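## Task

Take plates B83 and B33 out of plate hotel H1 and drop them into the waste bin WASTE, which must be left standing upright. Every other plate has to be back flat in its original slot, pushed fully in, resting there on its own without the robot supporting it. Finish with the gripper open and the arm moved away.

## Robot and tools

Robot: one six-joint Doosan M1013 arm carrying a Robotiq 2F-140 parallel gripper. There is only one arm, so each command drives that one hand. The fingers extend along the gripper's +z axis and close along its y axis. The reported hand point (end_effector_position, link pinch) lies between the pads when shut; fingertips stick out about 33 mm past it when closed and about 9 mm when fully open, and closing pushes the tips roughly 24 mm further outward, so keep that clearance over any surface.

Scene frame: origin on the table top beneath the arm base, +z up, +y to the left when facing along +x. Positions in results are metres, orientation is a quaternion in w,x,y,z order, velocities in m/s and rad/s. The printed position can be somewhat off, worse when the arm is stretched out.

execute_actions(actions): a list of actions run one after another. Each action may hold "rows" (1 to 15), "steps" (integer 1 to 450, default 15, at least the number of rows; one step = 1/30 s) and "until". Every row is 9 numbers, each in [-1, 1], in this order: dx, dy, dz, rx, ry, rz, position, force_limit, speed. The first six are not a pose: they are an offset of the target from where the hand was measured when the action began (for the first action of a call, the last pose a result reported), expressed in the gripper's own axes. Each row is relative to that same starting pose, never to the previous row. Scale: 1.0 equals 0.6 m for dx, dy, dz and 180 degrees for rx, ry, rz, which form a single rotation vector. position is an absolute finger command: +1 fully open (140 mm), about -0.8 is pads touching, -1 closes until blocked. force_limit sets grip force (about 14 N at -1, 60 N at 0, 107 N at +1 for parts up to 40 mm). speed sets finger speed (about 30, 140, 250 mm/s at -1, 0, +1). One row is used per step; after the rows run out, the arm keeps heading for the last row's target and the gripper keeps its command until steps end. The commanded pose is clipped each step to within 70 mm and 16 degrees of the current one, and position wins over orientation if both cannot be met. A move cut short by too few steps may not finish on its own; send the remainder next. Ramp offsets gradually (adding 0.01 per row gives 6 mm per step) so held plates are not shaken loose. An empty actions list just returns state and images.

"until" stops an action early once all its conditions hold; it only reads the scanner, the arm may still be moving. Form: {"scanner": {"code": "b83"}} or with a comparison pair such as ["!=", "no_read"]; numbers need a comparison (=, !=, <, <=, >, >=), e.g. {"reads": [">", 2]}. Any invalid value or name rejects the whole call before motion.

Results: hand pose and velocities, joint positions, a Hand target line (where the controller is now steering), object_status (0 moving, 1 blocked while opening, 2 blocked while closing = holding something, 3 reached command or pads met), position_measured in counts (3 fully open, 230 pads together, not linear). A grip is confirmed when object_status is 2. Blocked fingers stay put until you change position by at least 0.01; to squeeze harder, raise force_limit and switch position between -1 and -0.98. "pose unreachable" means the clearance check altered or refused the target and the arm will soon rest. Scanner fields: code (lower-case ID currently seen, or no_read; never wrong) and reads (count of transitions from no_read to an ID).

zoom_image(camera, region): enlarges part of the latest image from cam_head_left (896x504), cam_head_right (896x504) or cam_wrist (616x616, fisheye); region is [x0, y0, x1, y1] in pixels from the top-left, at most 504 by 504. read_manual(section) only returns licence text. finished_scene(scene) closes the scene with that number (1 or 2) for good and reports success; call it only after the goal holds with the gripper released and clear.

Workcell: hotel H1 has 6 slots, slot 1 lowest; each plate shows its ID on a front label. A plate is home when lying flat with a short end facing out and pushed back against the stop; releasing one far short of that can let it fall off the shelf. To check an unknown ID, lay the plate flat in nest RD with well A1 at the marked A1 corner (A1 sits at the labelled short end, in the corner opposite the labelled long side) and keep the scanner's view clear. WASTE is loose on the table: do not shove or tip it, and open the gripper only when the whole plate is inside it.

Hazards: nothing may leave the table. Hitting a joint load limit (waist/shoulder 319, elbow 150, wrist joints 42.3 N m, held weight included) or an external force of 144 N stops the arm for 10 s and drops the rest of the call. Holding loads heats motors; a MOTOR HOT warning precedes an OVER-TEMPERATURE FAULT that brakes the arm. The robot keeps its last command while you are composing a reply, so avoid leaving a plate held for long. Avoid drops, slams and heavy pushes. Occasional brief disturbances may tug a held plate or nudge loose items.

Each tool is called after "Request:" as name(argument=value, ...) on one line, values as JSON.

## Session

Request:
execute_actions(actions=[])

Request:
zoom_image(camera="cam_head_left", region=[200,50,700,450])

Scene clock: 0.00 s.
end_effector_position=(+0.5154, -0.3846, +0.3129) position_measured=3 object_status=3 end_effector_quat_wxyz=(-0.335, +0.351, +0.594, -0.642) end_effector_velocity=(+0.001, +0.001, +0.000) end_effector_angular_velocity=(-0.001, -0.001, +0.002)
Joint positions: [-0.321  0.756  1.588 -1.057  2.09  -0.637]
Joint velocities: [ 0.001 -0.    -0.    -0.    -0.001  0.001]
Hand target: +0.515, -0.385, +0.313; -0.335, +0.351, +0.594, -0.642
scanner: code=no_read reads=0

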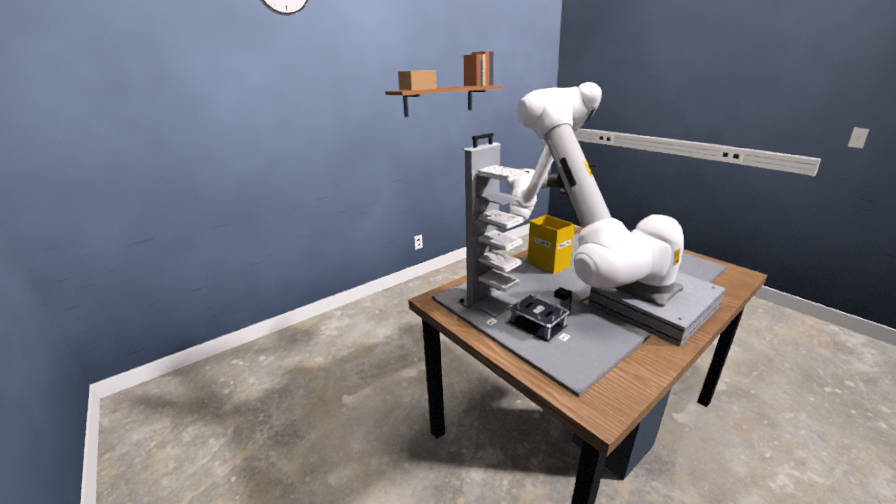

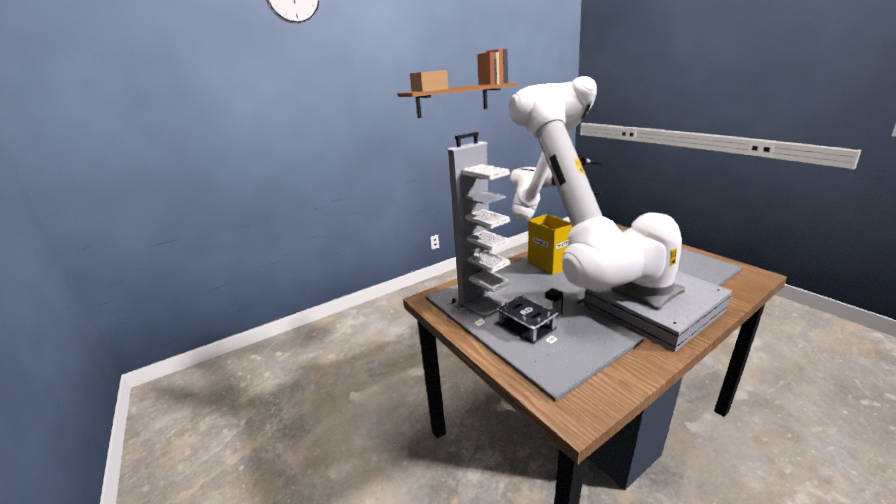

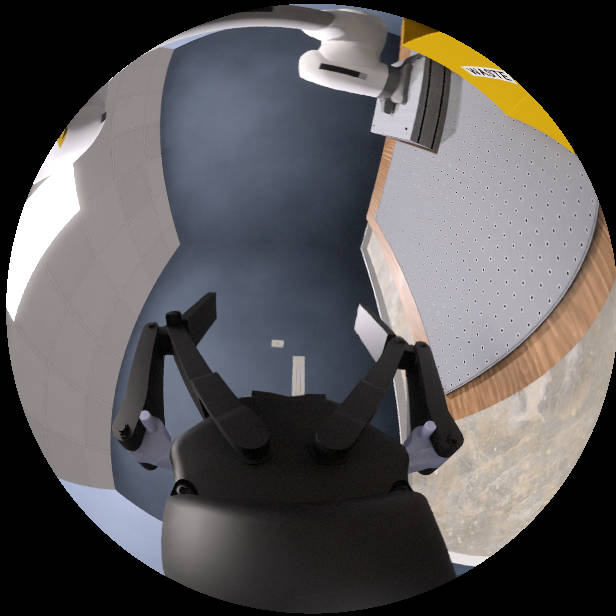

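Region (200, 50, 700, 450) of cam_head_left's 896x504 image, scaled by 1.008, with more detail than that image has; it fills the top 403 rows of this view, and the rest is white.

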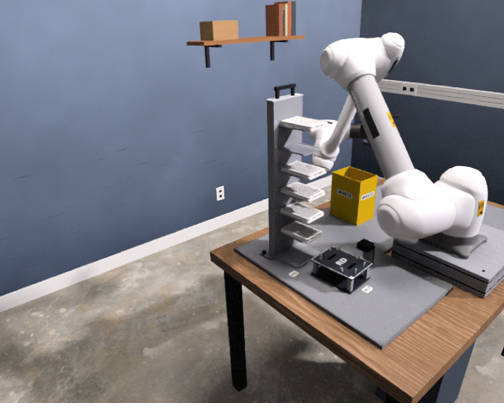

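Request:
zoom_image(camera="cam_head_right", region=[420,120,620,350])

Request:
zoom_image(camera="cam_head_left", region=[420,120,620,350])

Region (420, 120, 620, 350) of cam_head_right's 896x504 image, scaled by 2.191, with more detail than that image has; it fills the left 438 columns of this view, and the rest is white.

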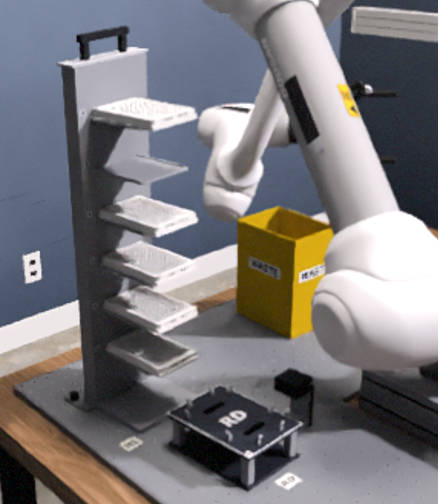

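Region (420, 120, 620, 350) of cam_head_left's 896x504 image, scaled by 2.191, with more detail than that image has; it fills the left 438 columns of this view, and the rest is white.

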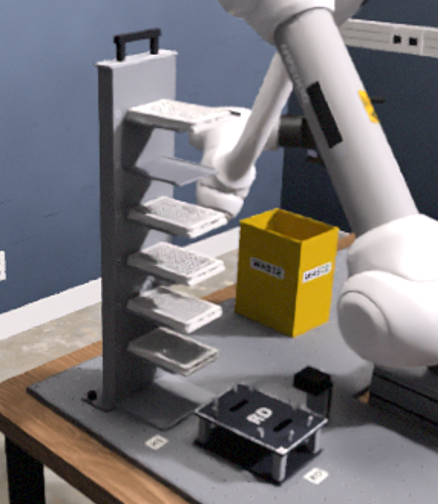

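Request:
execute_actions(actions=[{"rows":[[0.077,-0.713,0.425,0,-0.22,0,1,0,0]],"steps":75},{"rows":[[0,0,0,0,0,-0.5,1,0,0]],"steps":45}])

Scene clock: 20.30 s.
end_effector_position=(+0.2796, -0.4507, +0.7487) position_measured=3 object_status=3 end_effector_quat_wxyz=(+0.591, +0.395, -0.556, +0.430) end_effector_velocity=(+0.001, -0.000, -0.000) end_effector_angular_velocity=(+0.001, +0.001, +0.001)
Joint positions: [-0.466 -0.22   1.995 -1.649  1.461 -2.926]
Joint velocities: [-0.     0.001 -0.    -0.    -0.001 -0.001]
Hand target: +0.280, -0.451, +0.749; +0.591, +0.395, -0.556, +0.430
Off the commanded pose: 0.000 m, 0 deg.
scanner: code=no_read reads=0
camera_calibration (this result's frames):
cam_wrist: T_world_to_cam=[[-0.89362, 0.444338, 0.0632986, 0.37962], [0.066765, 0.271065, -0.960243, 0.829848], [-0.443831, -0.853866, -0.271895, 0.12353], [0, 0, 0, 1]] pos_world=[0.338658, -0.288144, 0.806413]

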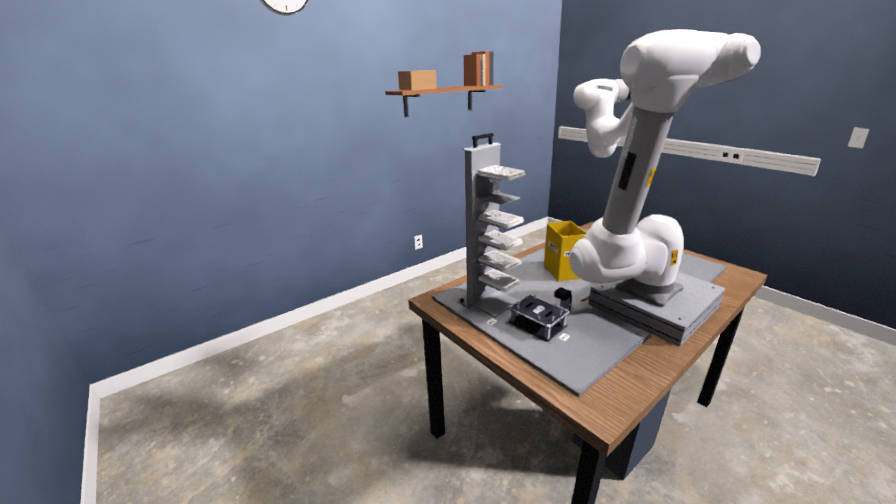

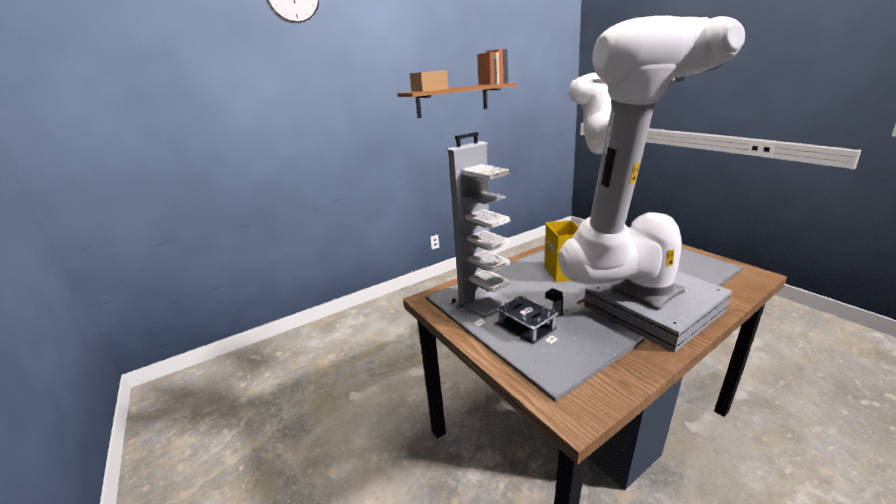

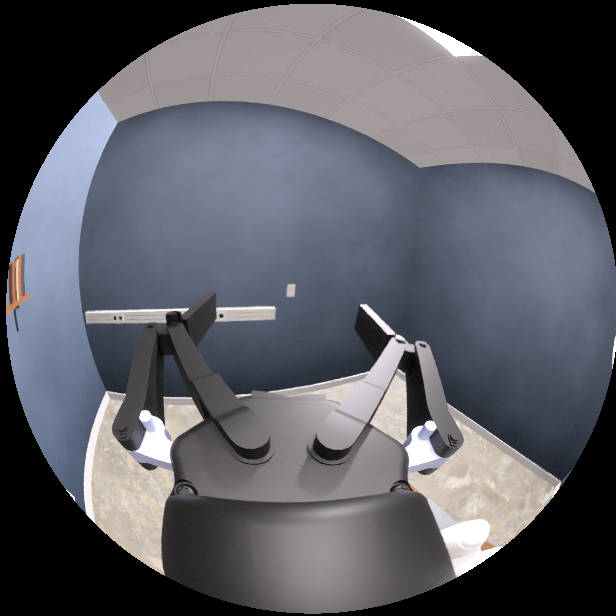

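Request:
execute_actions(actions=[{"rows":[[0,-0.203,-0.569,0.222,0,0,1,0,0]],"steps":40},{"rows":[[0,-0.203,-0.569,0.222,0,0,1,0,0]],"steps":40},{"rows":[[0,-0.1,-0.7,0.222,0,0,1,0,0]],"steps":55},{"rows":[[-0.55,0,0,0,0,0,1,0,0]],"steps":50}])

Scene clock: 30.23 s.
end_effector_position=(+0.1476, +0.4247, +0.3601) position_measured=3 object_status=3 end_effector_quat_wxyz=(-0.047, +0.710, +0.093, +0.697) end_effector_velocity=(-0.000, +0.000, -0.000) end_effector_angular_velocity=(-0.001, -0.001, +0.001)
Joint positions: [ 1.93   0.148  2.42  -1.407  1.648 -2.182]
Joint velocities: [ 0.001  0.001 -0.    -0.001  0.    -0.001]
Hand target: +0.148, +0.425, +0.360; -0.047, +0.710, +0.093, +0.697
Off the commanded pose: 0.000 m, 0 deg.
scanner: code=no_read reads=0
camera_calibration (this result's frames):
cam_wrist: T_world_to_cam=[[0.0670344, -0.986616, 0.148648, 0.332465], [-0.341832, -0.162677, -0.925574, 0.460201], [0.937367, 0.0112327, -0.348162, 0.16299], [0, 0, 0, 1]] pos_world=[-0.0177563, 0.401048, 0.433277]

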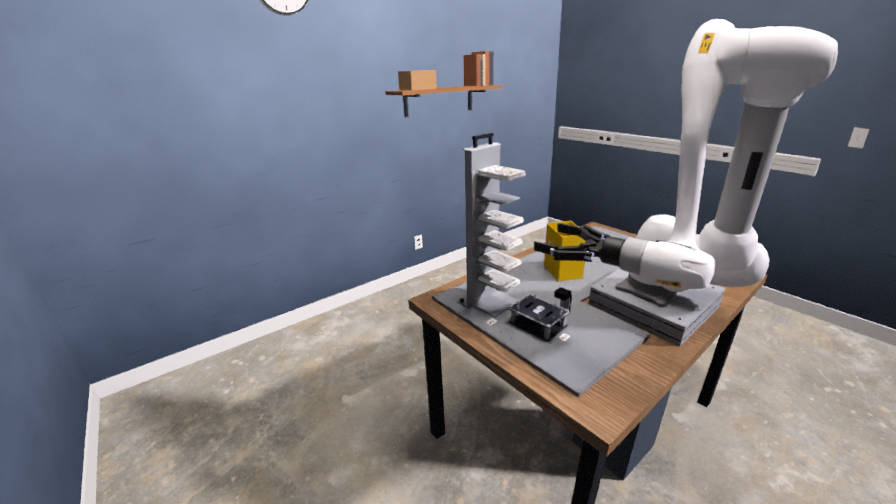

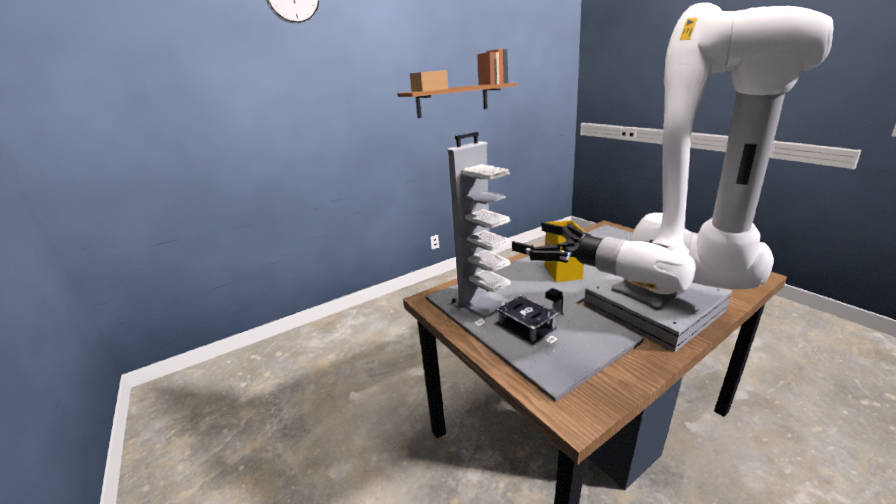

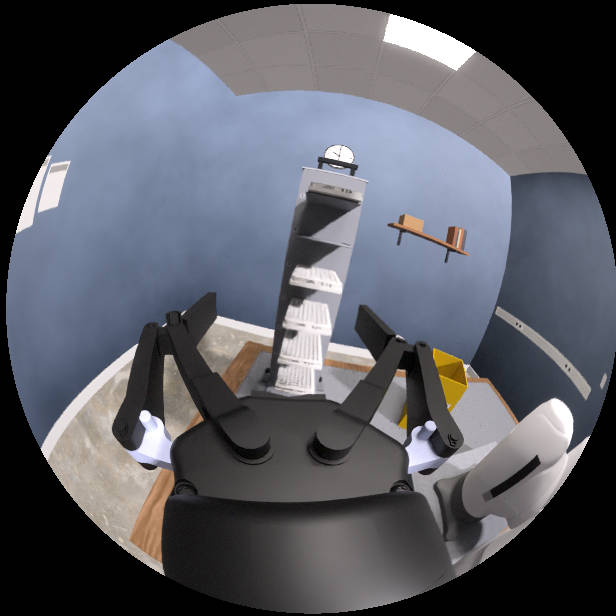

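Request:
execute_actions(actions=[{"rows":[[-0.1,0,0.1,0,0.008,0.02,1,0,0]],"steps":25}])

Request:
zoom_image(camera="cam_wrist", region=[220,130,420,400])

Scene clock: 35.20 s.
end_effector_position=(+0.2055, +0.4325, +0.2987) position_measured=3 object_status=3 end_effector_quat_wxyz=(-0.070, +0.703, +0.070, +0.704) end_effector_velocity=(+0.001, -0.001, +0.001) end_effector_angular_velocity=(+0.003, +0.001, -0.002)
Joint positions: [ 1.781  0.289  2.479 -1.544  1.583 -1.928]
Joint velocities: [-0.002 -0.001  0.     0.    -0.     0.002]
Hand target: +0.206, +0.433, +0.299; -0.070, +0.703, +0.070, +0.704
Off the commanded pose: 0.000 m, 0 deg.
scanner: code=no_read reads=0
camera_calibration (this result's frames):
cam_wrist: T_world_to_cam=[[0.0659663, -0.994324, 0.083471, 0.368475], [-0.330224, -0.100694, -0.938516, 0.399191], [0.941595, 0.0343464, -0.334992, 0.0724448], [0, 0, 0, 1]] pos_world=[0.0393018, 0.404092, 0.368159]

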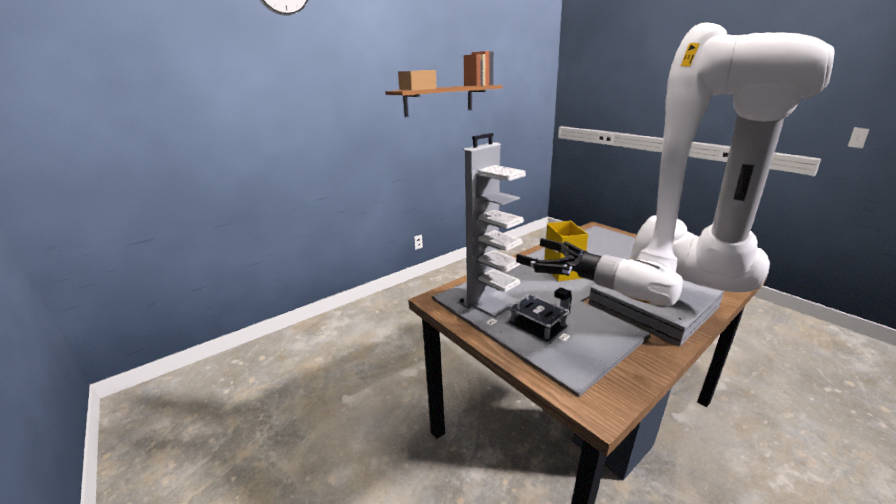

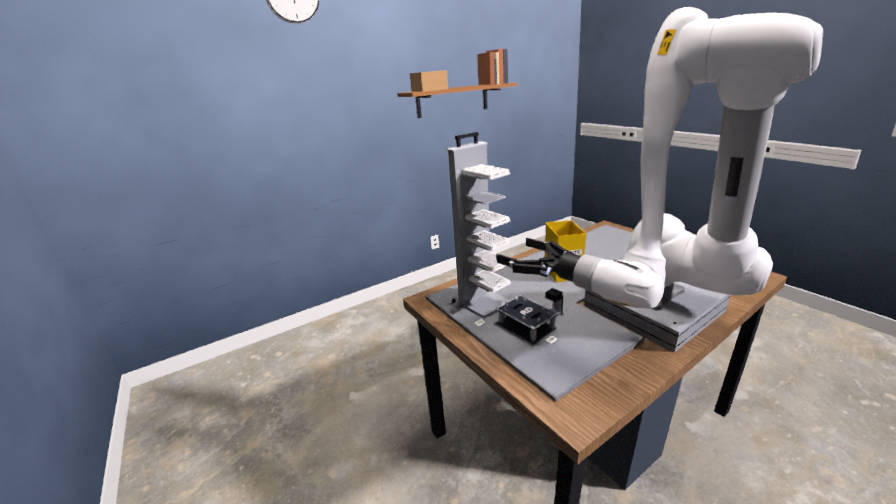

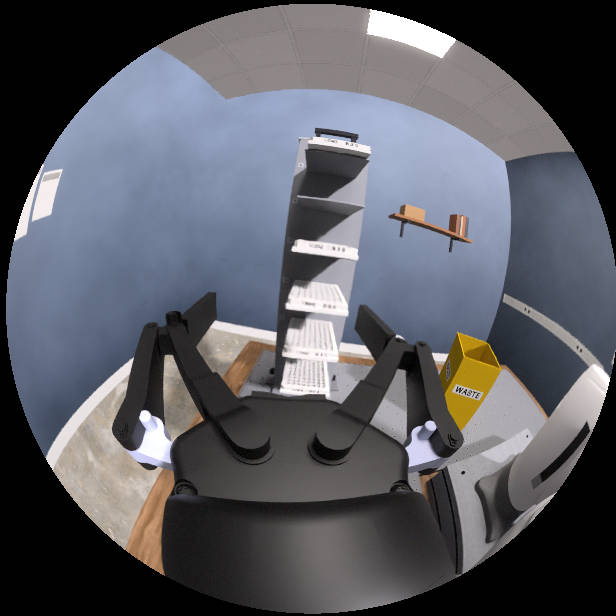

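Region (220, 130, 420, 400) of cam_wrist's 616x616 image, scaled by 1.867, with more detail than that image has; it fills the left 373 columns of this view, and the rest is white.

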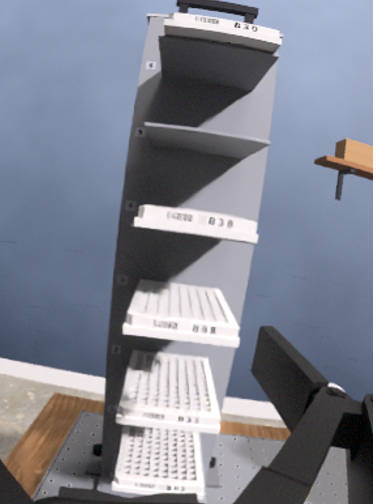

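Request:
zoom_image(camera="cam_wrist", region=[270,230,370,400])

Region (270, 230, 370, 400) of cam_wrist's 616x616 image, scaled by 2.965, with more detail than that image has; it fills the left 296 columns of this view, and the rest is white.

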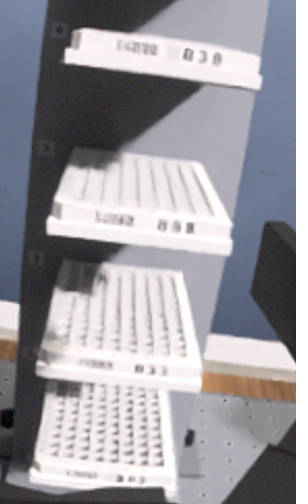

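Request:
execute_actions(actions=[{"rows":[[-0.162,0.047,0.04,-0.058,0,0,1,0,0]],"steps":35}])

Scene clock: 46.33 s.
end_effector_position=(+0.2345, +0.4097, +0.2016) position_measured=3 object_status=3 end_effector_quat_wxyz=(-0.006, +0.707, +0.006, +0.707) end_effector_velocity=(-0.000, +0.000, +0.000) end_effector_angular_velocity=(-0.000, +0.000, +0.001)
Joint positions: [ 1.708  0.548  2.434 -1.435  1.592 -1.713]
Joint velocities: [ 0.001 -0.     0.    -0.001 -0.    -0.001]
Hand target: +0.235, +0.410, +0.202; -0.006, +0.707, +0.006, +0.707
Off the commanded pose: 0.000 m, 0 deg.
scanner: code=no_read reads=0
camera_calibration (this result's frames):
cam_wrist: T_world_to_cam=[[-0.114974, -0.989845, 0.0835888, 0.392508], [-0.342709, -0.0394557, -0.938613, 0.293193], [0.932379, -0.136562, -0.334693, 0.085528], [0, 0, 0, 1]] pos_world=[0.0658633, 0.41177, 0.271011]

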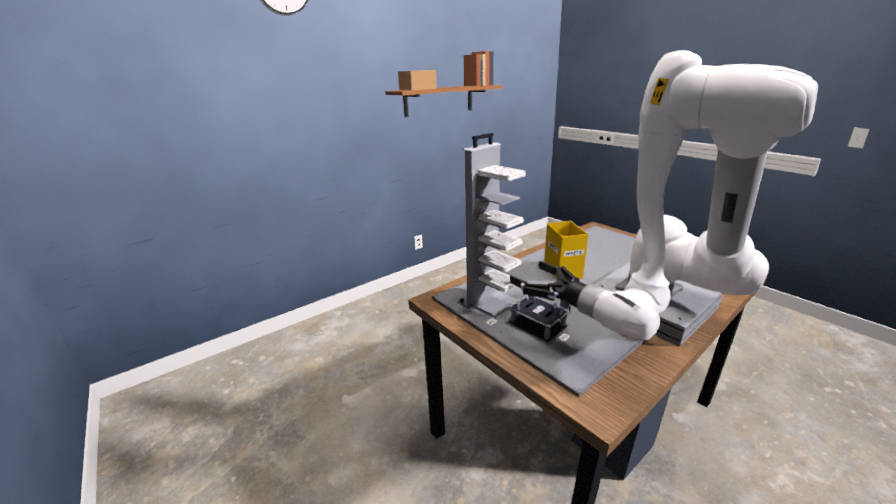

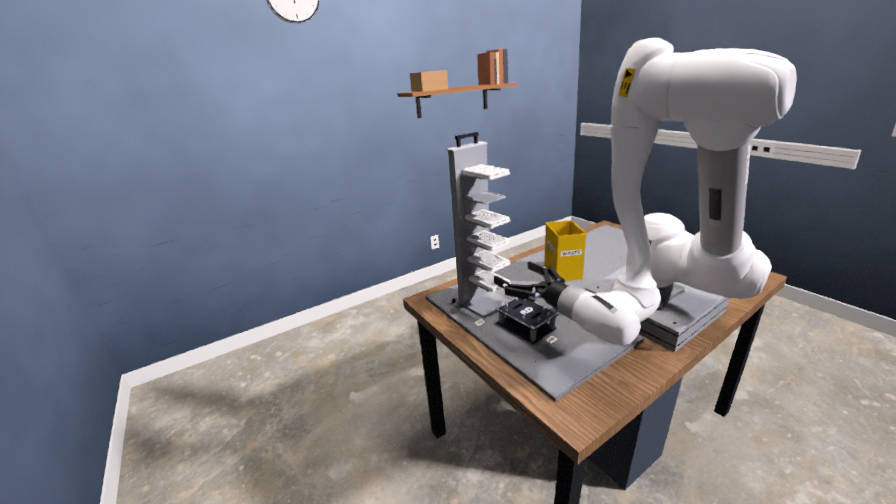

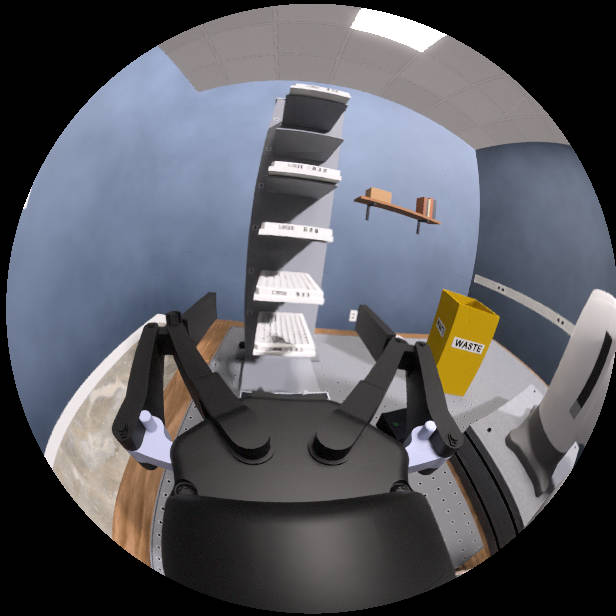

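Request:
execute_actions(actions=[{"rows":[[0,0,0.175,0,0,0,1,0,0]],"steps":30}])

Request:
zoom_image(camera="cam_head_right", region=[440,200,620,350])

Scene clock: 50.97 s.
end_effector_position=(+0.3394, +0.4115, +0.2016) position_measured=3 object_status=3 end_effector_quat_wxyz=(-0.006, +0.707, +0.006, +0.707) end_effector_velocity=(+0.001, -0.001, +0.001) end_effector_angular_velocity=(+0.001, -0.000, -0.002)
Joint positions: [ 1.449  0.545  2.452 -1.69   1.553 -1.698]
Joint velocities: [-0.002 -0.002 -0.     0.     0.    -0.   ]
Hand target: +0.339, +0.411, +0.202; -0.006, +0.707, +0.006, +0.707
Off the commanded pose: 0.000 m, 0 deg.
scanner: code=no_read reads=0
camera_calibration (this result's frames):
cam_wrist: T_world_to_cam=[[-0.114948, -0.989849, 0.0835784, 0.406366], [-0.342591, -0.0394717, -0.938655, 0.32916], [0.932426, -0.13653, -0.334577, -0.0121128], [0, 0, 0, 1]] pos_world=[0.170773, 0.41358, 0.270951]

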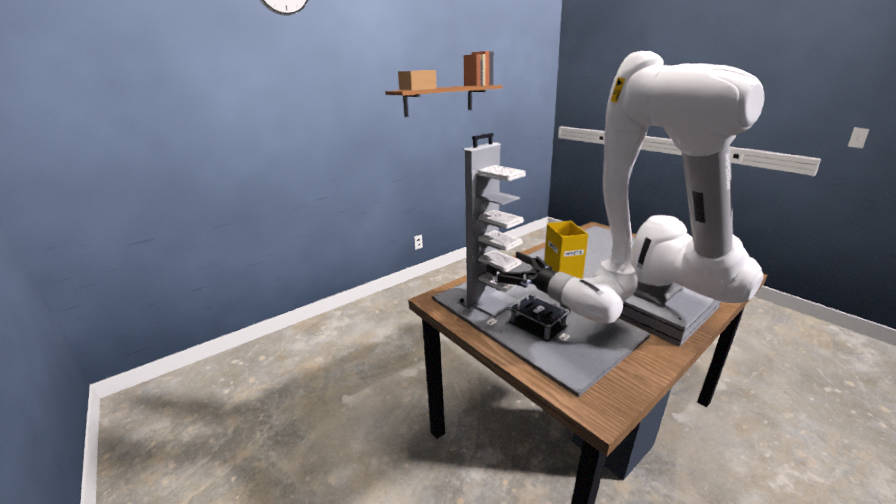

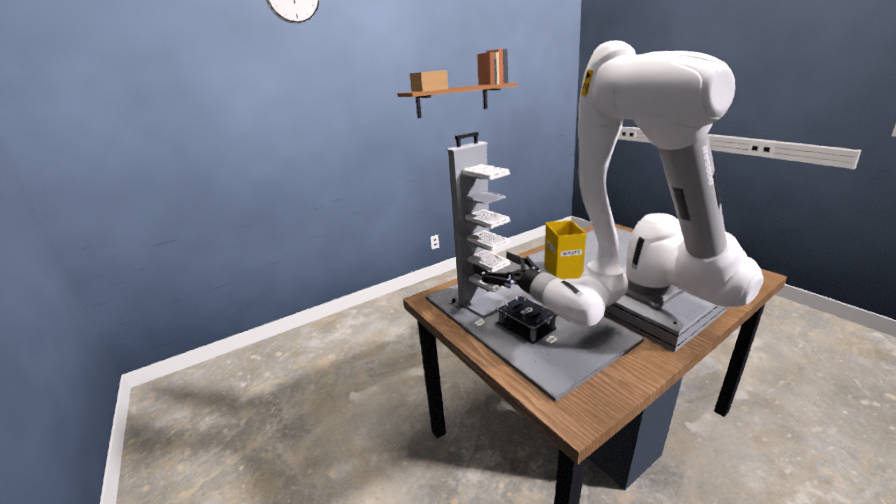

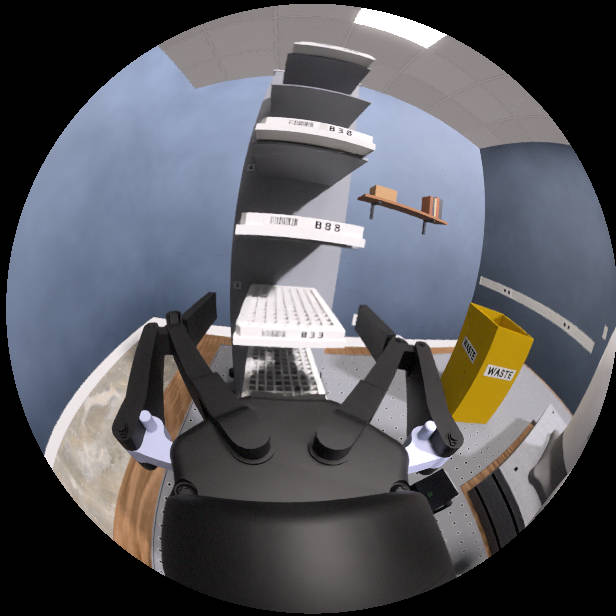

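Region (440, 200, 620, 350) of cam_head_right's 896x504 image, scaled by 2.800, with more detail than that image has.

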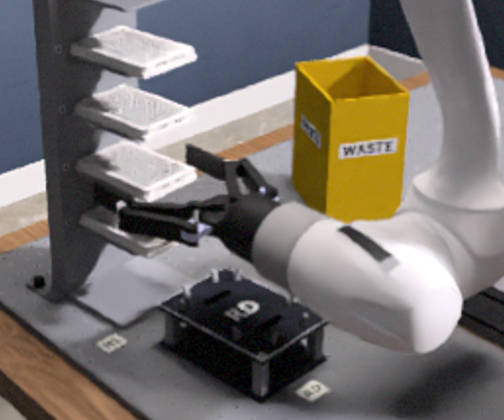

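Request:
execute_actions(actions=[{"rows":[[0,0.005,0,0,0,0,1,0,0],[0,0.005,0,0,0,0,1,0,0],[0,0.005,0,0,0,0,1,0,0],[0,0.005,0,0,0,0,-1,0.5,0]],"steps":28},{"rows":[[0.005,0,0,0,0,0,-1,0.5,0],[0.01,0,0,0,0,0,-1,0.5,0],[0.013,0,-0.01,0,0,0,-1,0.5,0],[0.013,0,-0.03,0,0,0,-1,0.5,0],[0.013,0,-0.06,0,0,0,-1,0.5,0],[0.013,0,-0.28,0,0,0,-1,0.5,0]],"steps":40}])

Request:
zoom_image(camera="cam_head_left", region=[460,200,640,350])

Scene clock: 65.57 s.
end_effector_position=(+0.3382, +0.4107, +0.2065) position_measured=93 object_status=2 end_effector_quat_wxyz=(-0.008, +0.708, +0.008, +0.707) end_effector_velocity=(-0.000, +0.001, -0.000) end_effector_angular_velocity=(-0.001, -0.000, +0.002)
Joint positions: [ 1.452  0.53   2.457 -1.692  1.549 -1.708]
Joint velocities: [ 0.001  0.001 -0.    -0.001  0.     0.   ]
Hand target: +0.338, +0.411, +0.207; -0.008, +0.708, +0.007, +0.707
Off the commanded pose: 0.167 m, 0 deg.
FORCE FAULT: contact force on the arm reached its limit, and the arm stopped for 10 seconds. The contact can be on any part of the arm, not only on its tool. The arm's remaining commands of this call were not run. The arm holds still and accepts commands again. Move the arm away from the contact; if what it grips holds it there, let go first. Pushing or pulling that hard again can fault the arm again.
scanner: code=no_read reads=0
camera_calibration (this result's frames):
cam_wrist: T_world_to_cam=[[-0.110196, -0.99045, 0.0828632, 0.403808], [-0.344836, -0.0400932, -0.937806, 0.334133], [0.932172, -0.131916, -0.337124, -0.0106879], [0, 0, 0, 1]] pos_world=[0.169682, 0.411938, 0.276288]

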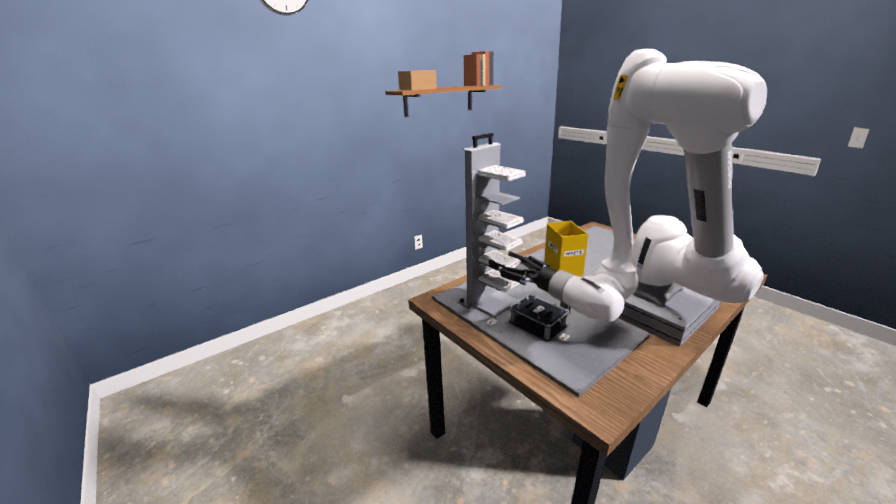

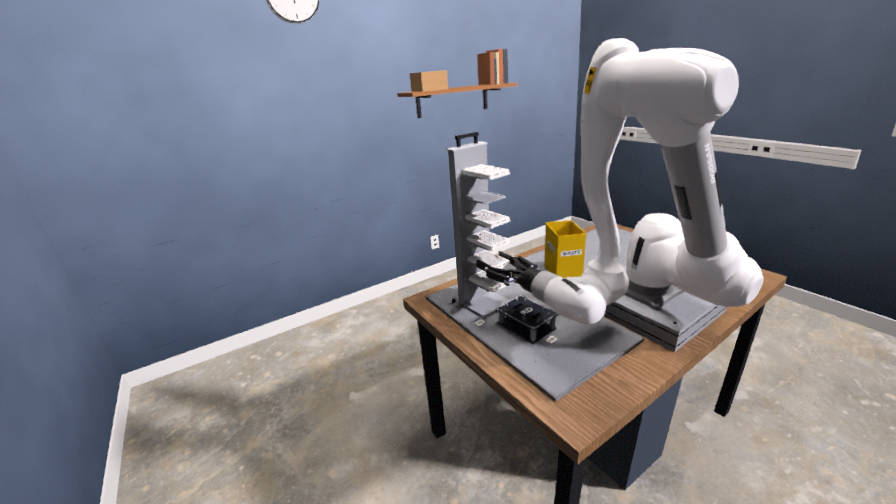

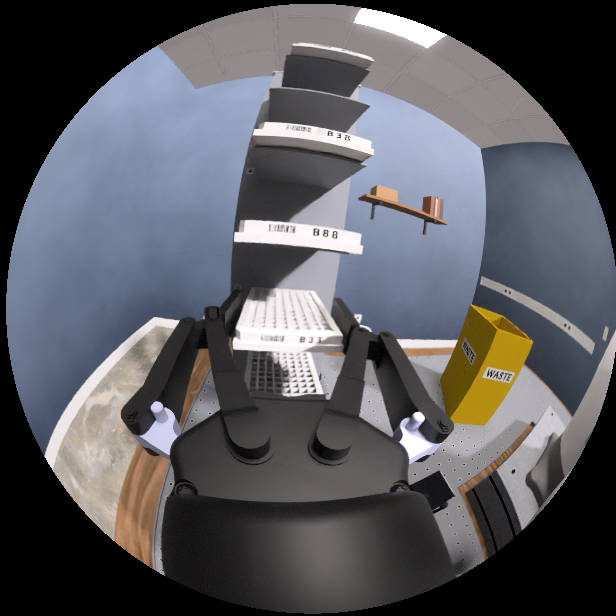

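Region (460, 200, 640, 350) of cam_head_left's 896x504 image, scaled by 2.800, with more detail than that image has.

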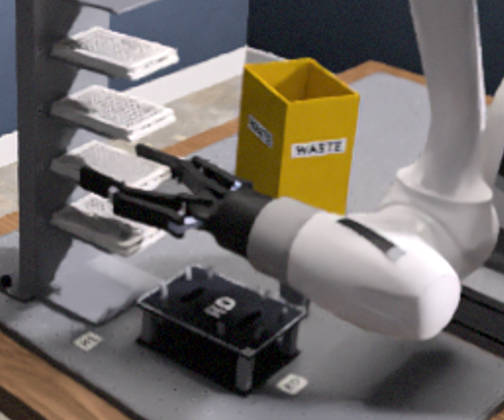

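Request:
execute_actions(actions=[{"rows":[[0,0,0,0,0,0,0.5,0,0]],"steps":10},{"rows":[[-0.003,0,-0.045,0,0,0,0.5,0,0]],"steps":15},{"rows":[[0,0,0,0,0,0,-1,0.3,0]],"steps":18},{"rows":[[0.003,0,0,0,0,0,-1,0.3,0],[0.006,0,0,0,0,0,-1,0.3,0],[0.01,0,0,0,0,0,-1,0.3,0],[0.01,0,-0.003,0,0,0,-1,0.3,0],[0.01,0,-0.006,0,0,0,-1,0.3,0],[0.01,0,-0.01,0,0,0,-1,0.3,0],[0.01,0,-0.015,0,0,0,-1,0.3,0]],"steps":18}])

Scene clock: 72.17 s.
end_effector_position=(+0.3022, +0.4099, +0.2109) position_measured=105 object_status=2 end_effector_quat_wxyz=(-0.008, +0.708, +0.008, +0.707) end_effector_velocity=(-0.000, +0.000, +0.000) end_effector_angular_velocity=(+0.000, +0.001, +0.001)
Joint positions: [ 1.541  0.519  2.456 -1.603  1.562 -1.72 ]
Joint velocities: [ 0.001 -0.002  0.    -0.    -0.001 -0.001]
Hand target: +0.302, +0.410, +0.211; -0.008, +0.708, +0.008, +0.707
Off the commanded pose: 0.000 m, 0 deg.
scanner: code=no_read reads=0
camera_calibration (this result's frames):
cam_wrist: T_world_to_cam=[[-0.110188, -0.990455, 0.0828153, 0.398716], [-0.344711, -0.040068, -0.937853, 0.325749], [0.932219, -0.131888, -0.337005, 0.024185], [0, 0, 0, 1]] pos_world=[0.133677, 0.411151, 0.280636]

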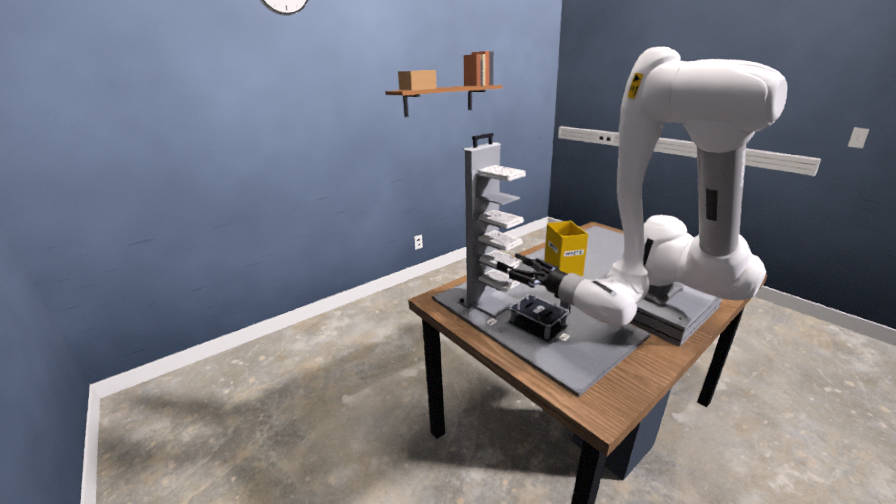

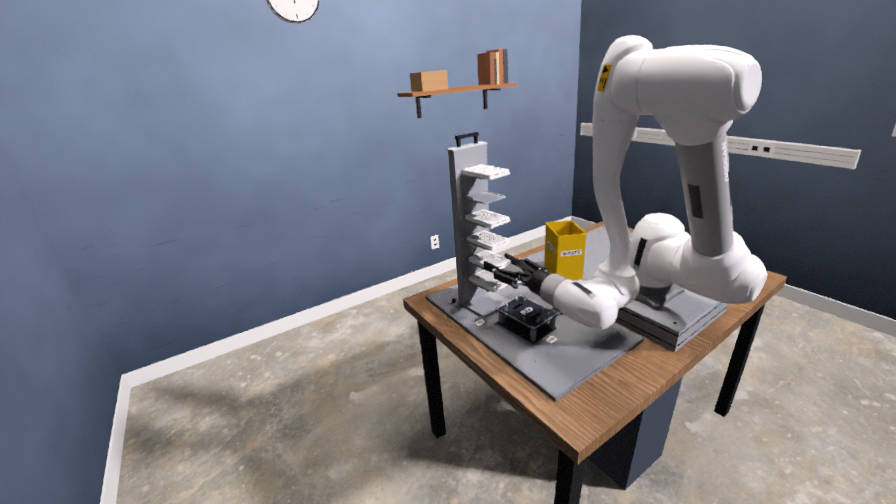

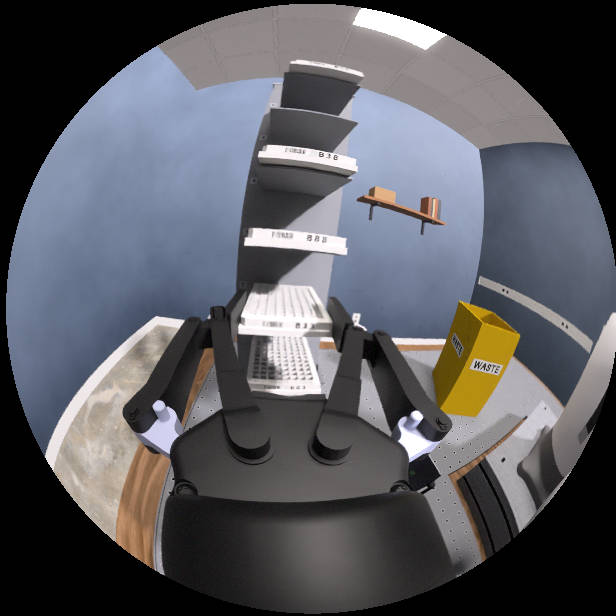

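Request:
execute_actions(actions=[{"rows":[[0,0,-0.01,0,0,0,-1,0.3,0],[0,0,-0.02,0,0,0,-1,0.3,0],[0,0,-0.04,0,0,0,-1,0.3,0],[0,0,-0.06,0,0,0,-1,0.3,0],[0,0,-0.09,0,0,0,-1,0.3,0],[0,0,-0.12,0,0,0,-1,0.3,0],[0,0,-0.15,0,0,0,-1,0.3,0],[0,0,-0.18,0,0,0,-1,0.3,0],[0,0,-0.21,0,0,0,-1,0.3,0],[0,0,-0.24,0,0,0,-1,0.3,0],[0,0,-0.27,0,0,0,-1,0.3,0]],"steps":30},{"rows":[[0.02,0,0,0,0,0,-1,0.3,0],[0.04,0,0,0,0,0,-1,0.3,0],[0.07,0,0,0,0,0,-1,0.3,0],[0.1,0,0,0,-0.03,0,-1,0.3,0],[0.14,0,0,0,-0.06,0,-1,0.3,0],[0.32,0,0,0,-0.5,0,-1,0.3,0]],"steps":60},{"rows":[[0.02,0.03,0,0,0,0,-1,0.3,0],[0.04,0.06,0,0,0,0,-1,0.3,0],[0.46,0.75,0,0,0,-0.34,-1,0.3,0]],"steps":65}])

Scene clock: 90.70 s.
end_effector_position=(+0.4257, -0.0370, +0.4020) position_measured=105 object_status=2 end_effector_quat_wxyz=(-0.001, +0.855, +0.518, -0.002) end_effector_velocity=(+0.000, -0.000, -0.001) end_effector_angular_velocity=(+0.000, +0.001, -0.002)
Joint positions: [-0.21  -0.193  1.956  0.015  1.388 -5.996]
Joint velocities: [-0.001  0.002 -0.    -0.    -0.     0.001]
Hand target: +0.426, -0.037, +0.402; -0.001, +0.855, +0.518, -0.002
Off the commanded pose: 0.001 m, 0 deg.
scanner: code=no_read reads=0
camera_calibration (this result's frames):
cam_wrist: T_world_to_cam=[[0.914565, -0.383586, 0.128187, -0.478106], [-0.403704, -0.846757, 0.346448, 0.00862696], [-0.0243497, -0.368599, -0.92927, 0.551091], [0, 0, 0, 1]] pos_world=[0.454161, 0.0270414, 0.57041]

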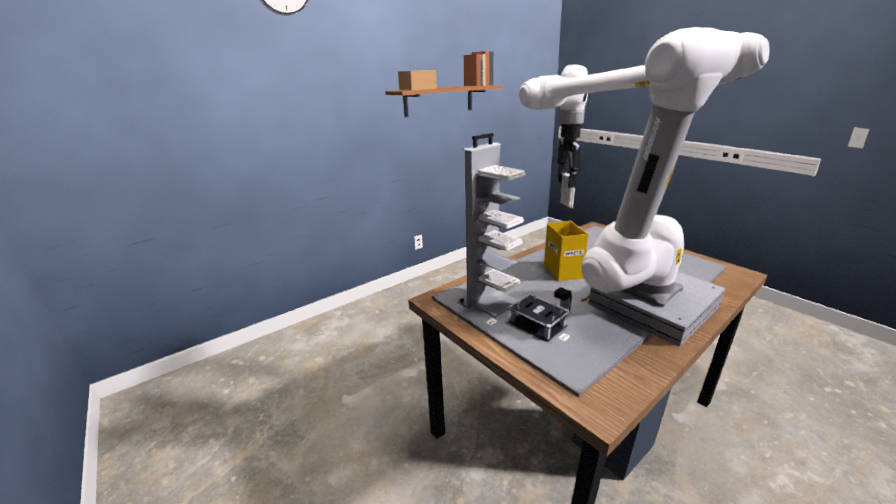

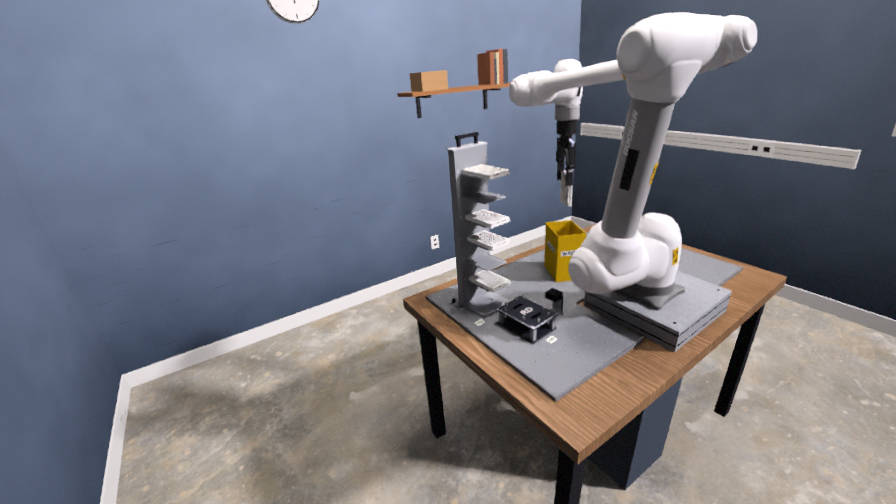

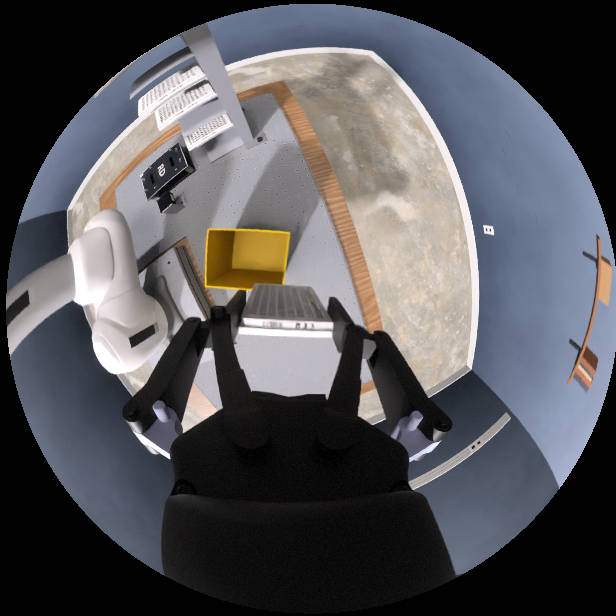

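Request:
execute_actions(actions=[{"rows":[[0.02,-0.04,0,0,0,0,-1,0.3,0],[0.048,-0.112,0.05,0,0,0,-1,0.3,0]],"steps":25}])

Scene clock: 95.07 s.
end_effector_position=(+0.3793, +0.0195, +0.3721) position_measured=105 object_status=2 end_effector_quat_wxyz=(-0.001, +0.855, +0.518, -0.002) end_effector_velocity=(+0.000, +0.000, -0.001) end_effector_angular_velocity=(-0.000, +0.002, +0.002)
Joint positions: [-0.085 -0.268  2.064  0.016  1.353 -5.872]
Joint velocities: [ 0.001  0.002  0.    -0.    -0.    -0.001]
Hand target: +0.379, +0.019, +0.372; -0.001, +0.855, +0.518, -0.002
Off the commanded pose: 0.000 m, 0 deg.
scanner: code=no_read reads=0
camera_calibration (this result's frames):
cam_wrist: T_world_to_cam=[[0.914565, -0.383572, 0.12823, -0.410241], [-0.403704, -0.846704, 0.346577, 0.0480621], [-0.0243642, -0.368734, -0.929216, 0.542938], [0, 0, 0, 1]] pos_world=[0.407824, 0.083537, 0.540454]

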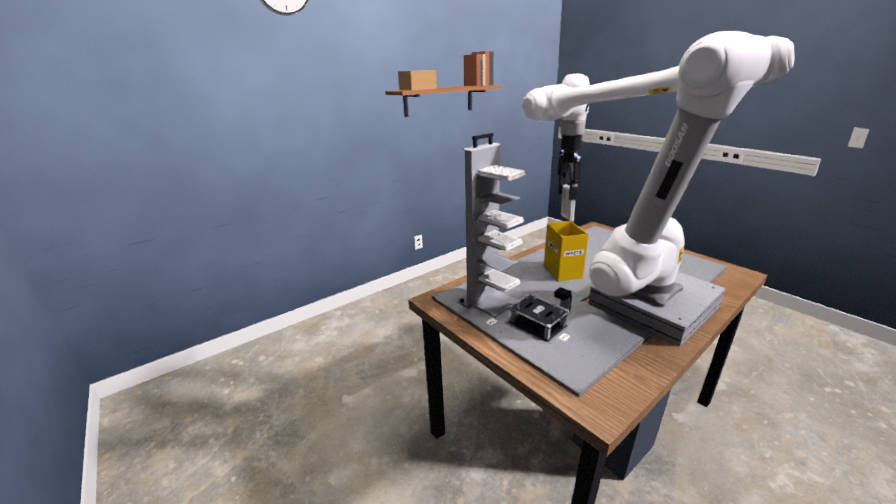

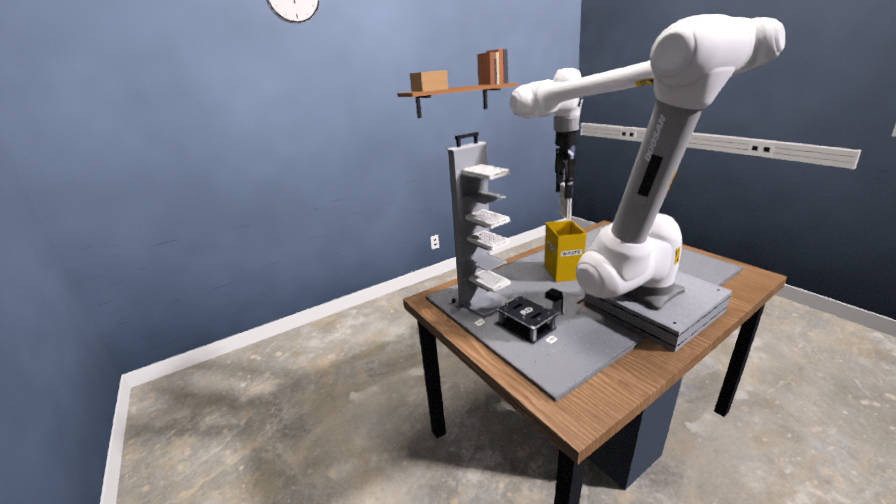

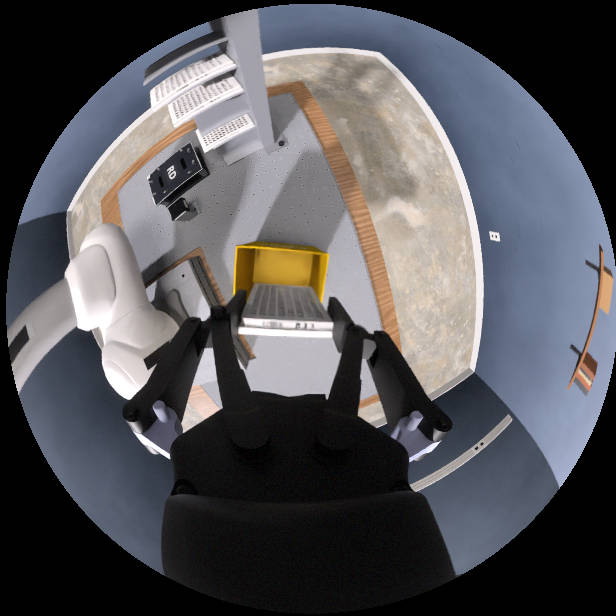

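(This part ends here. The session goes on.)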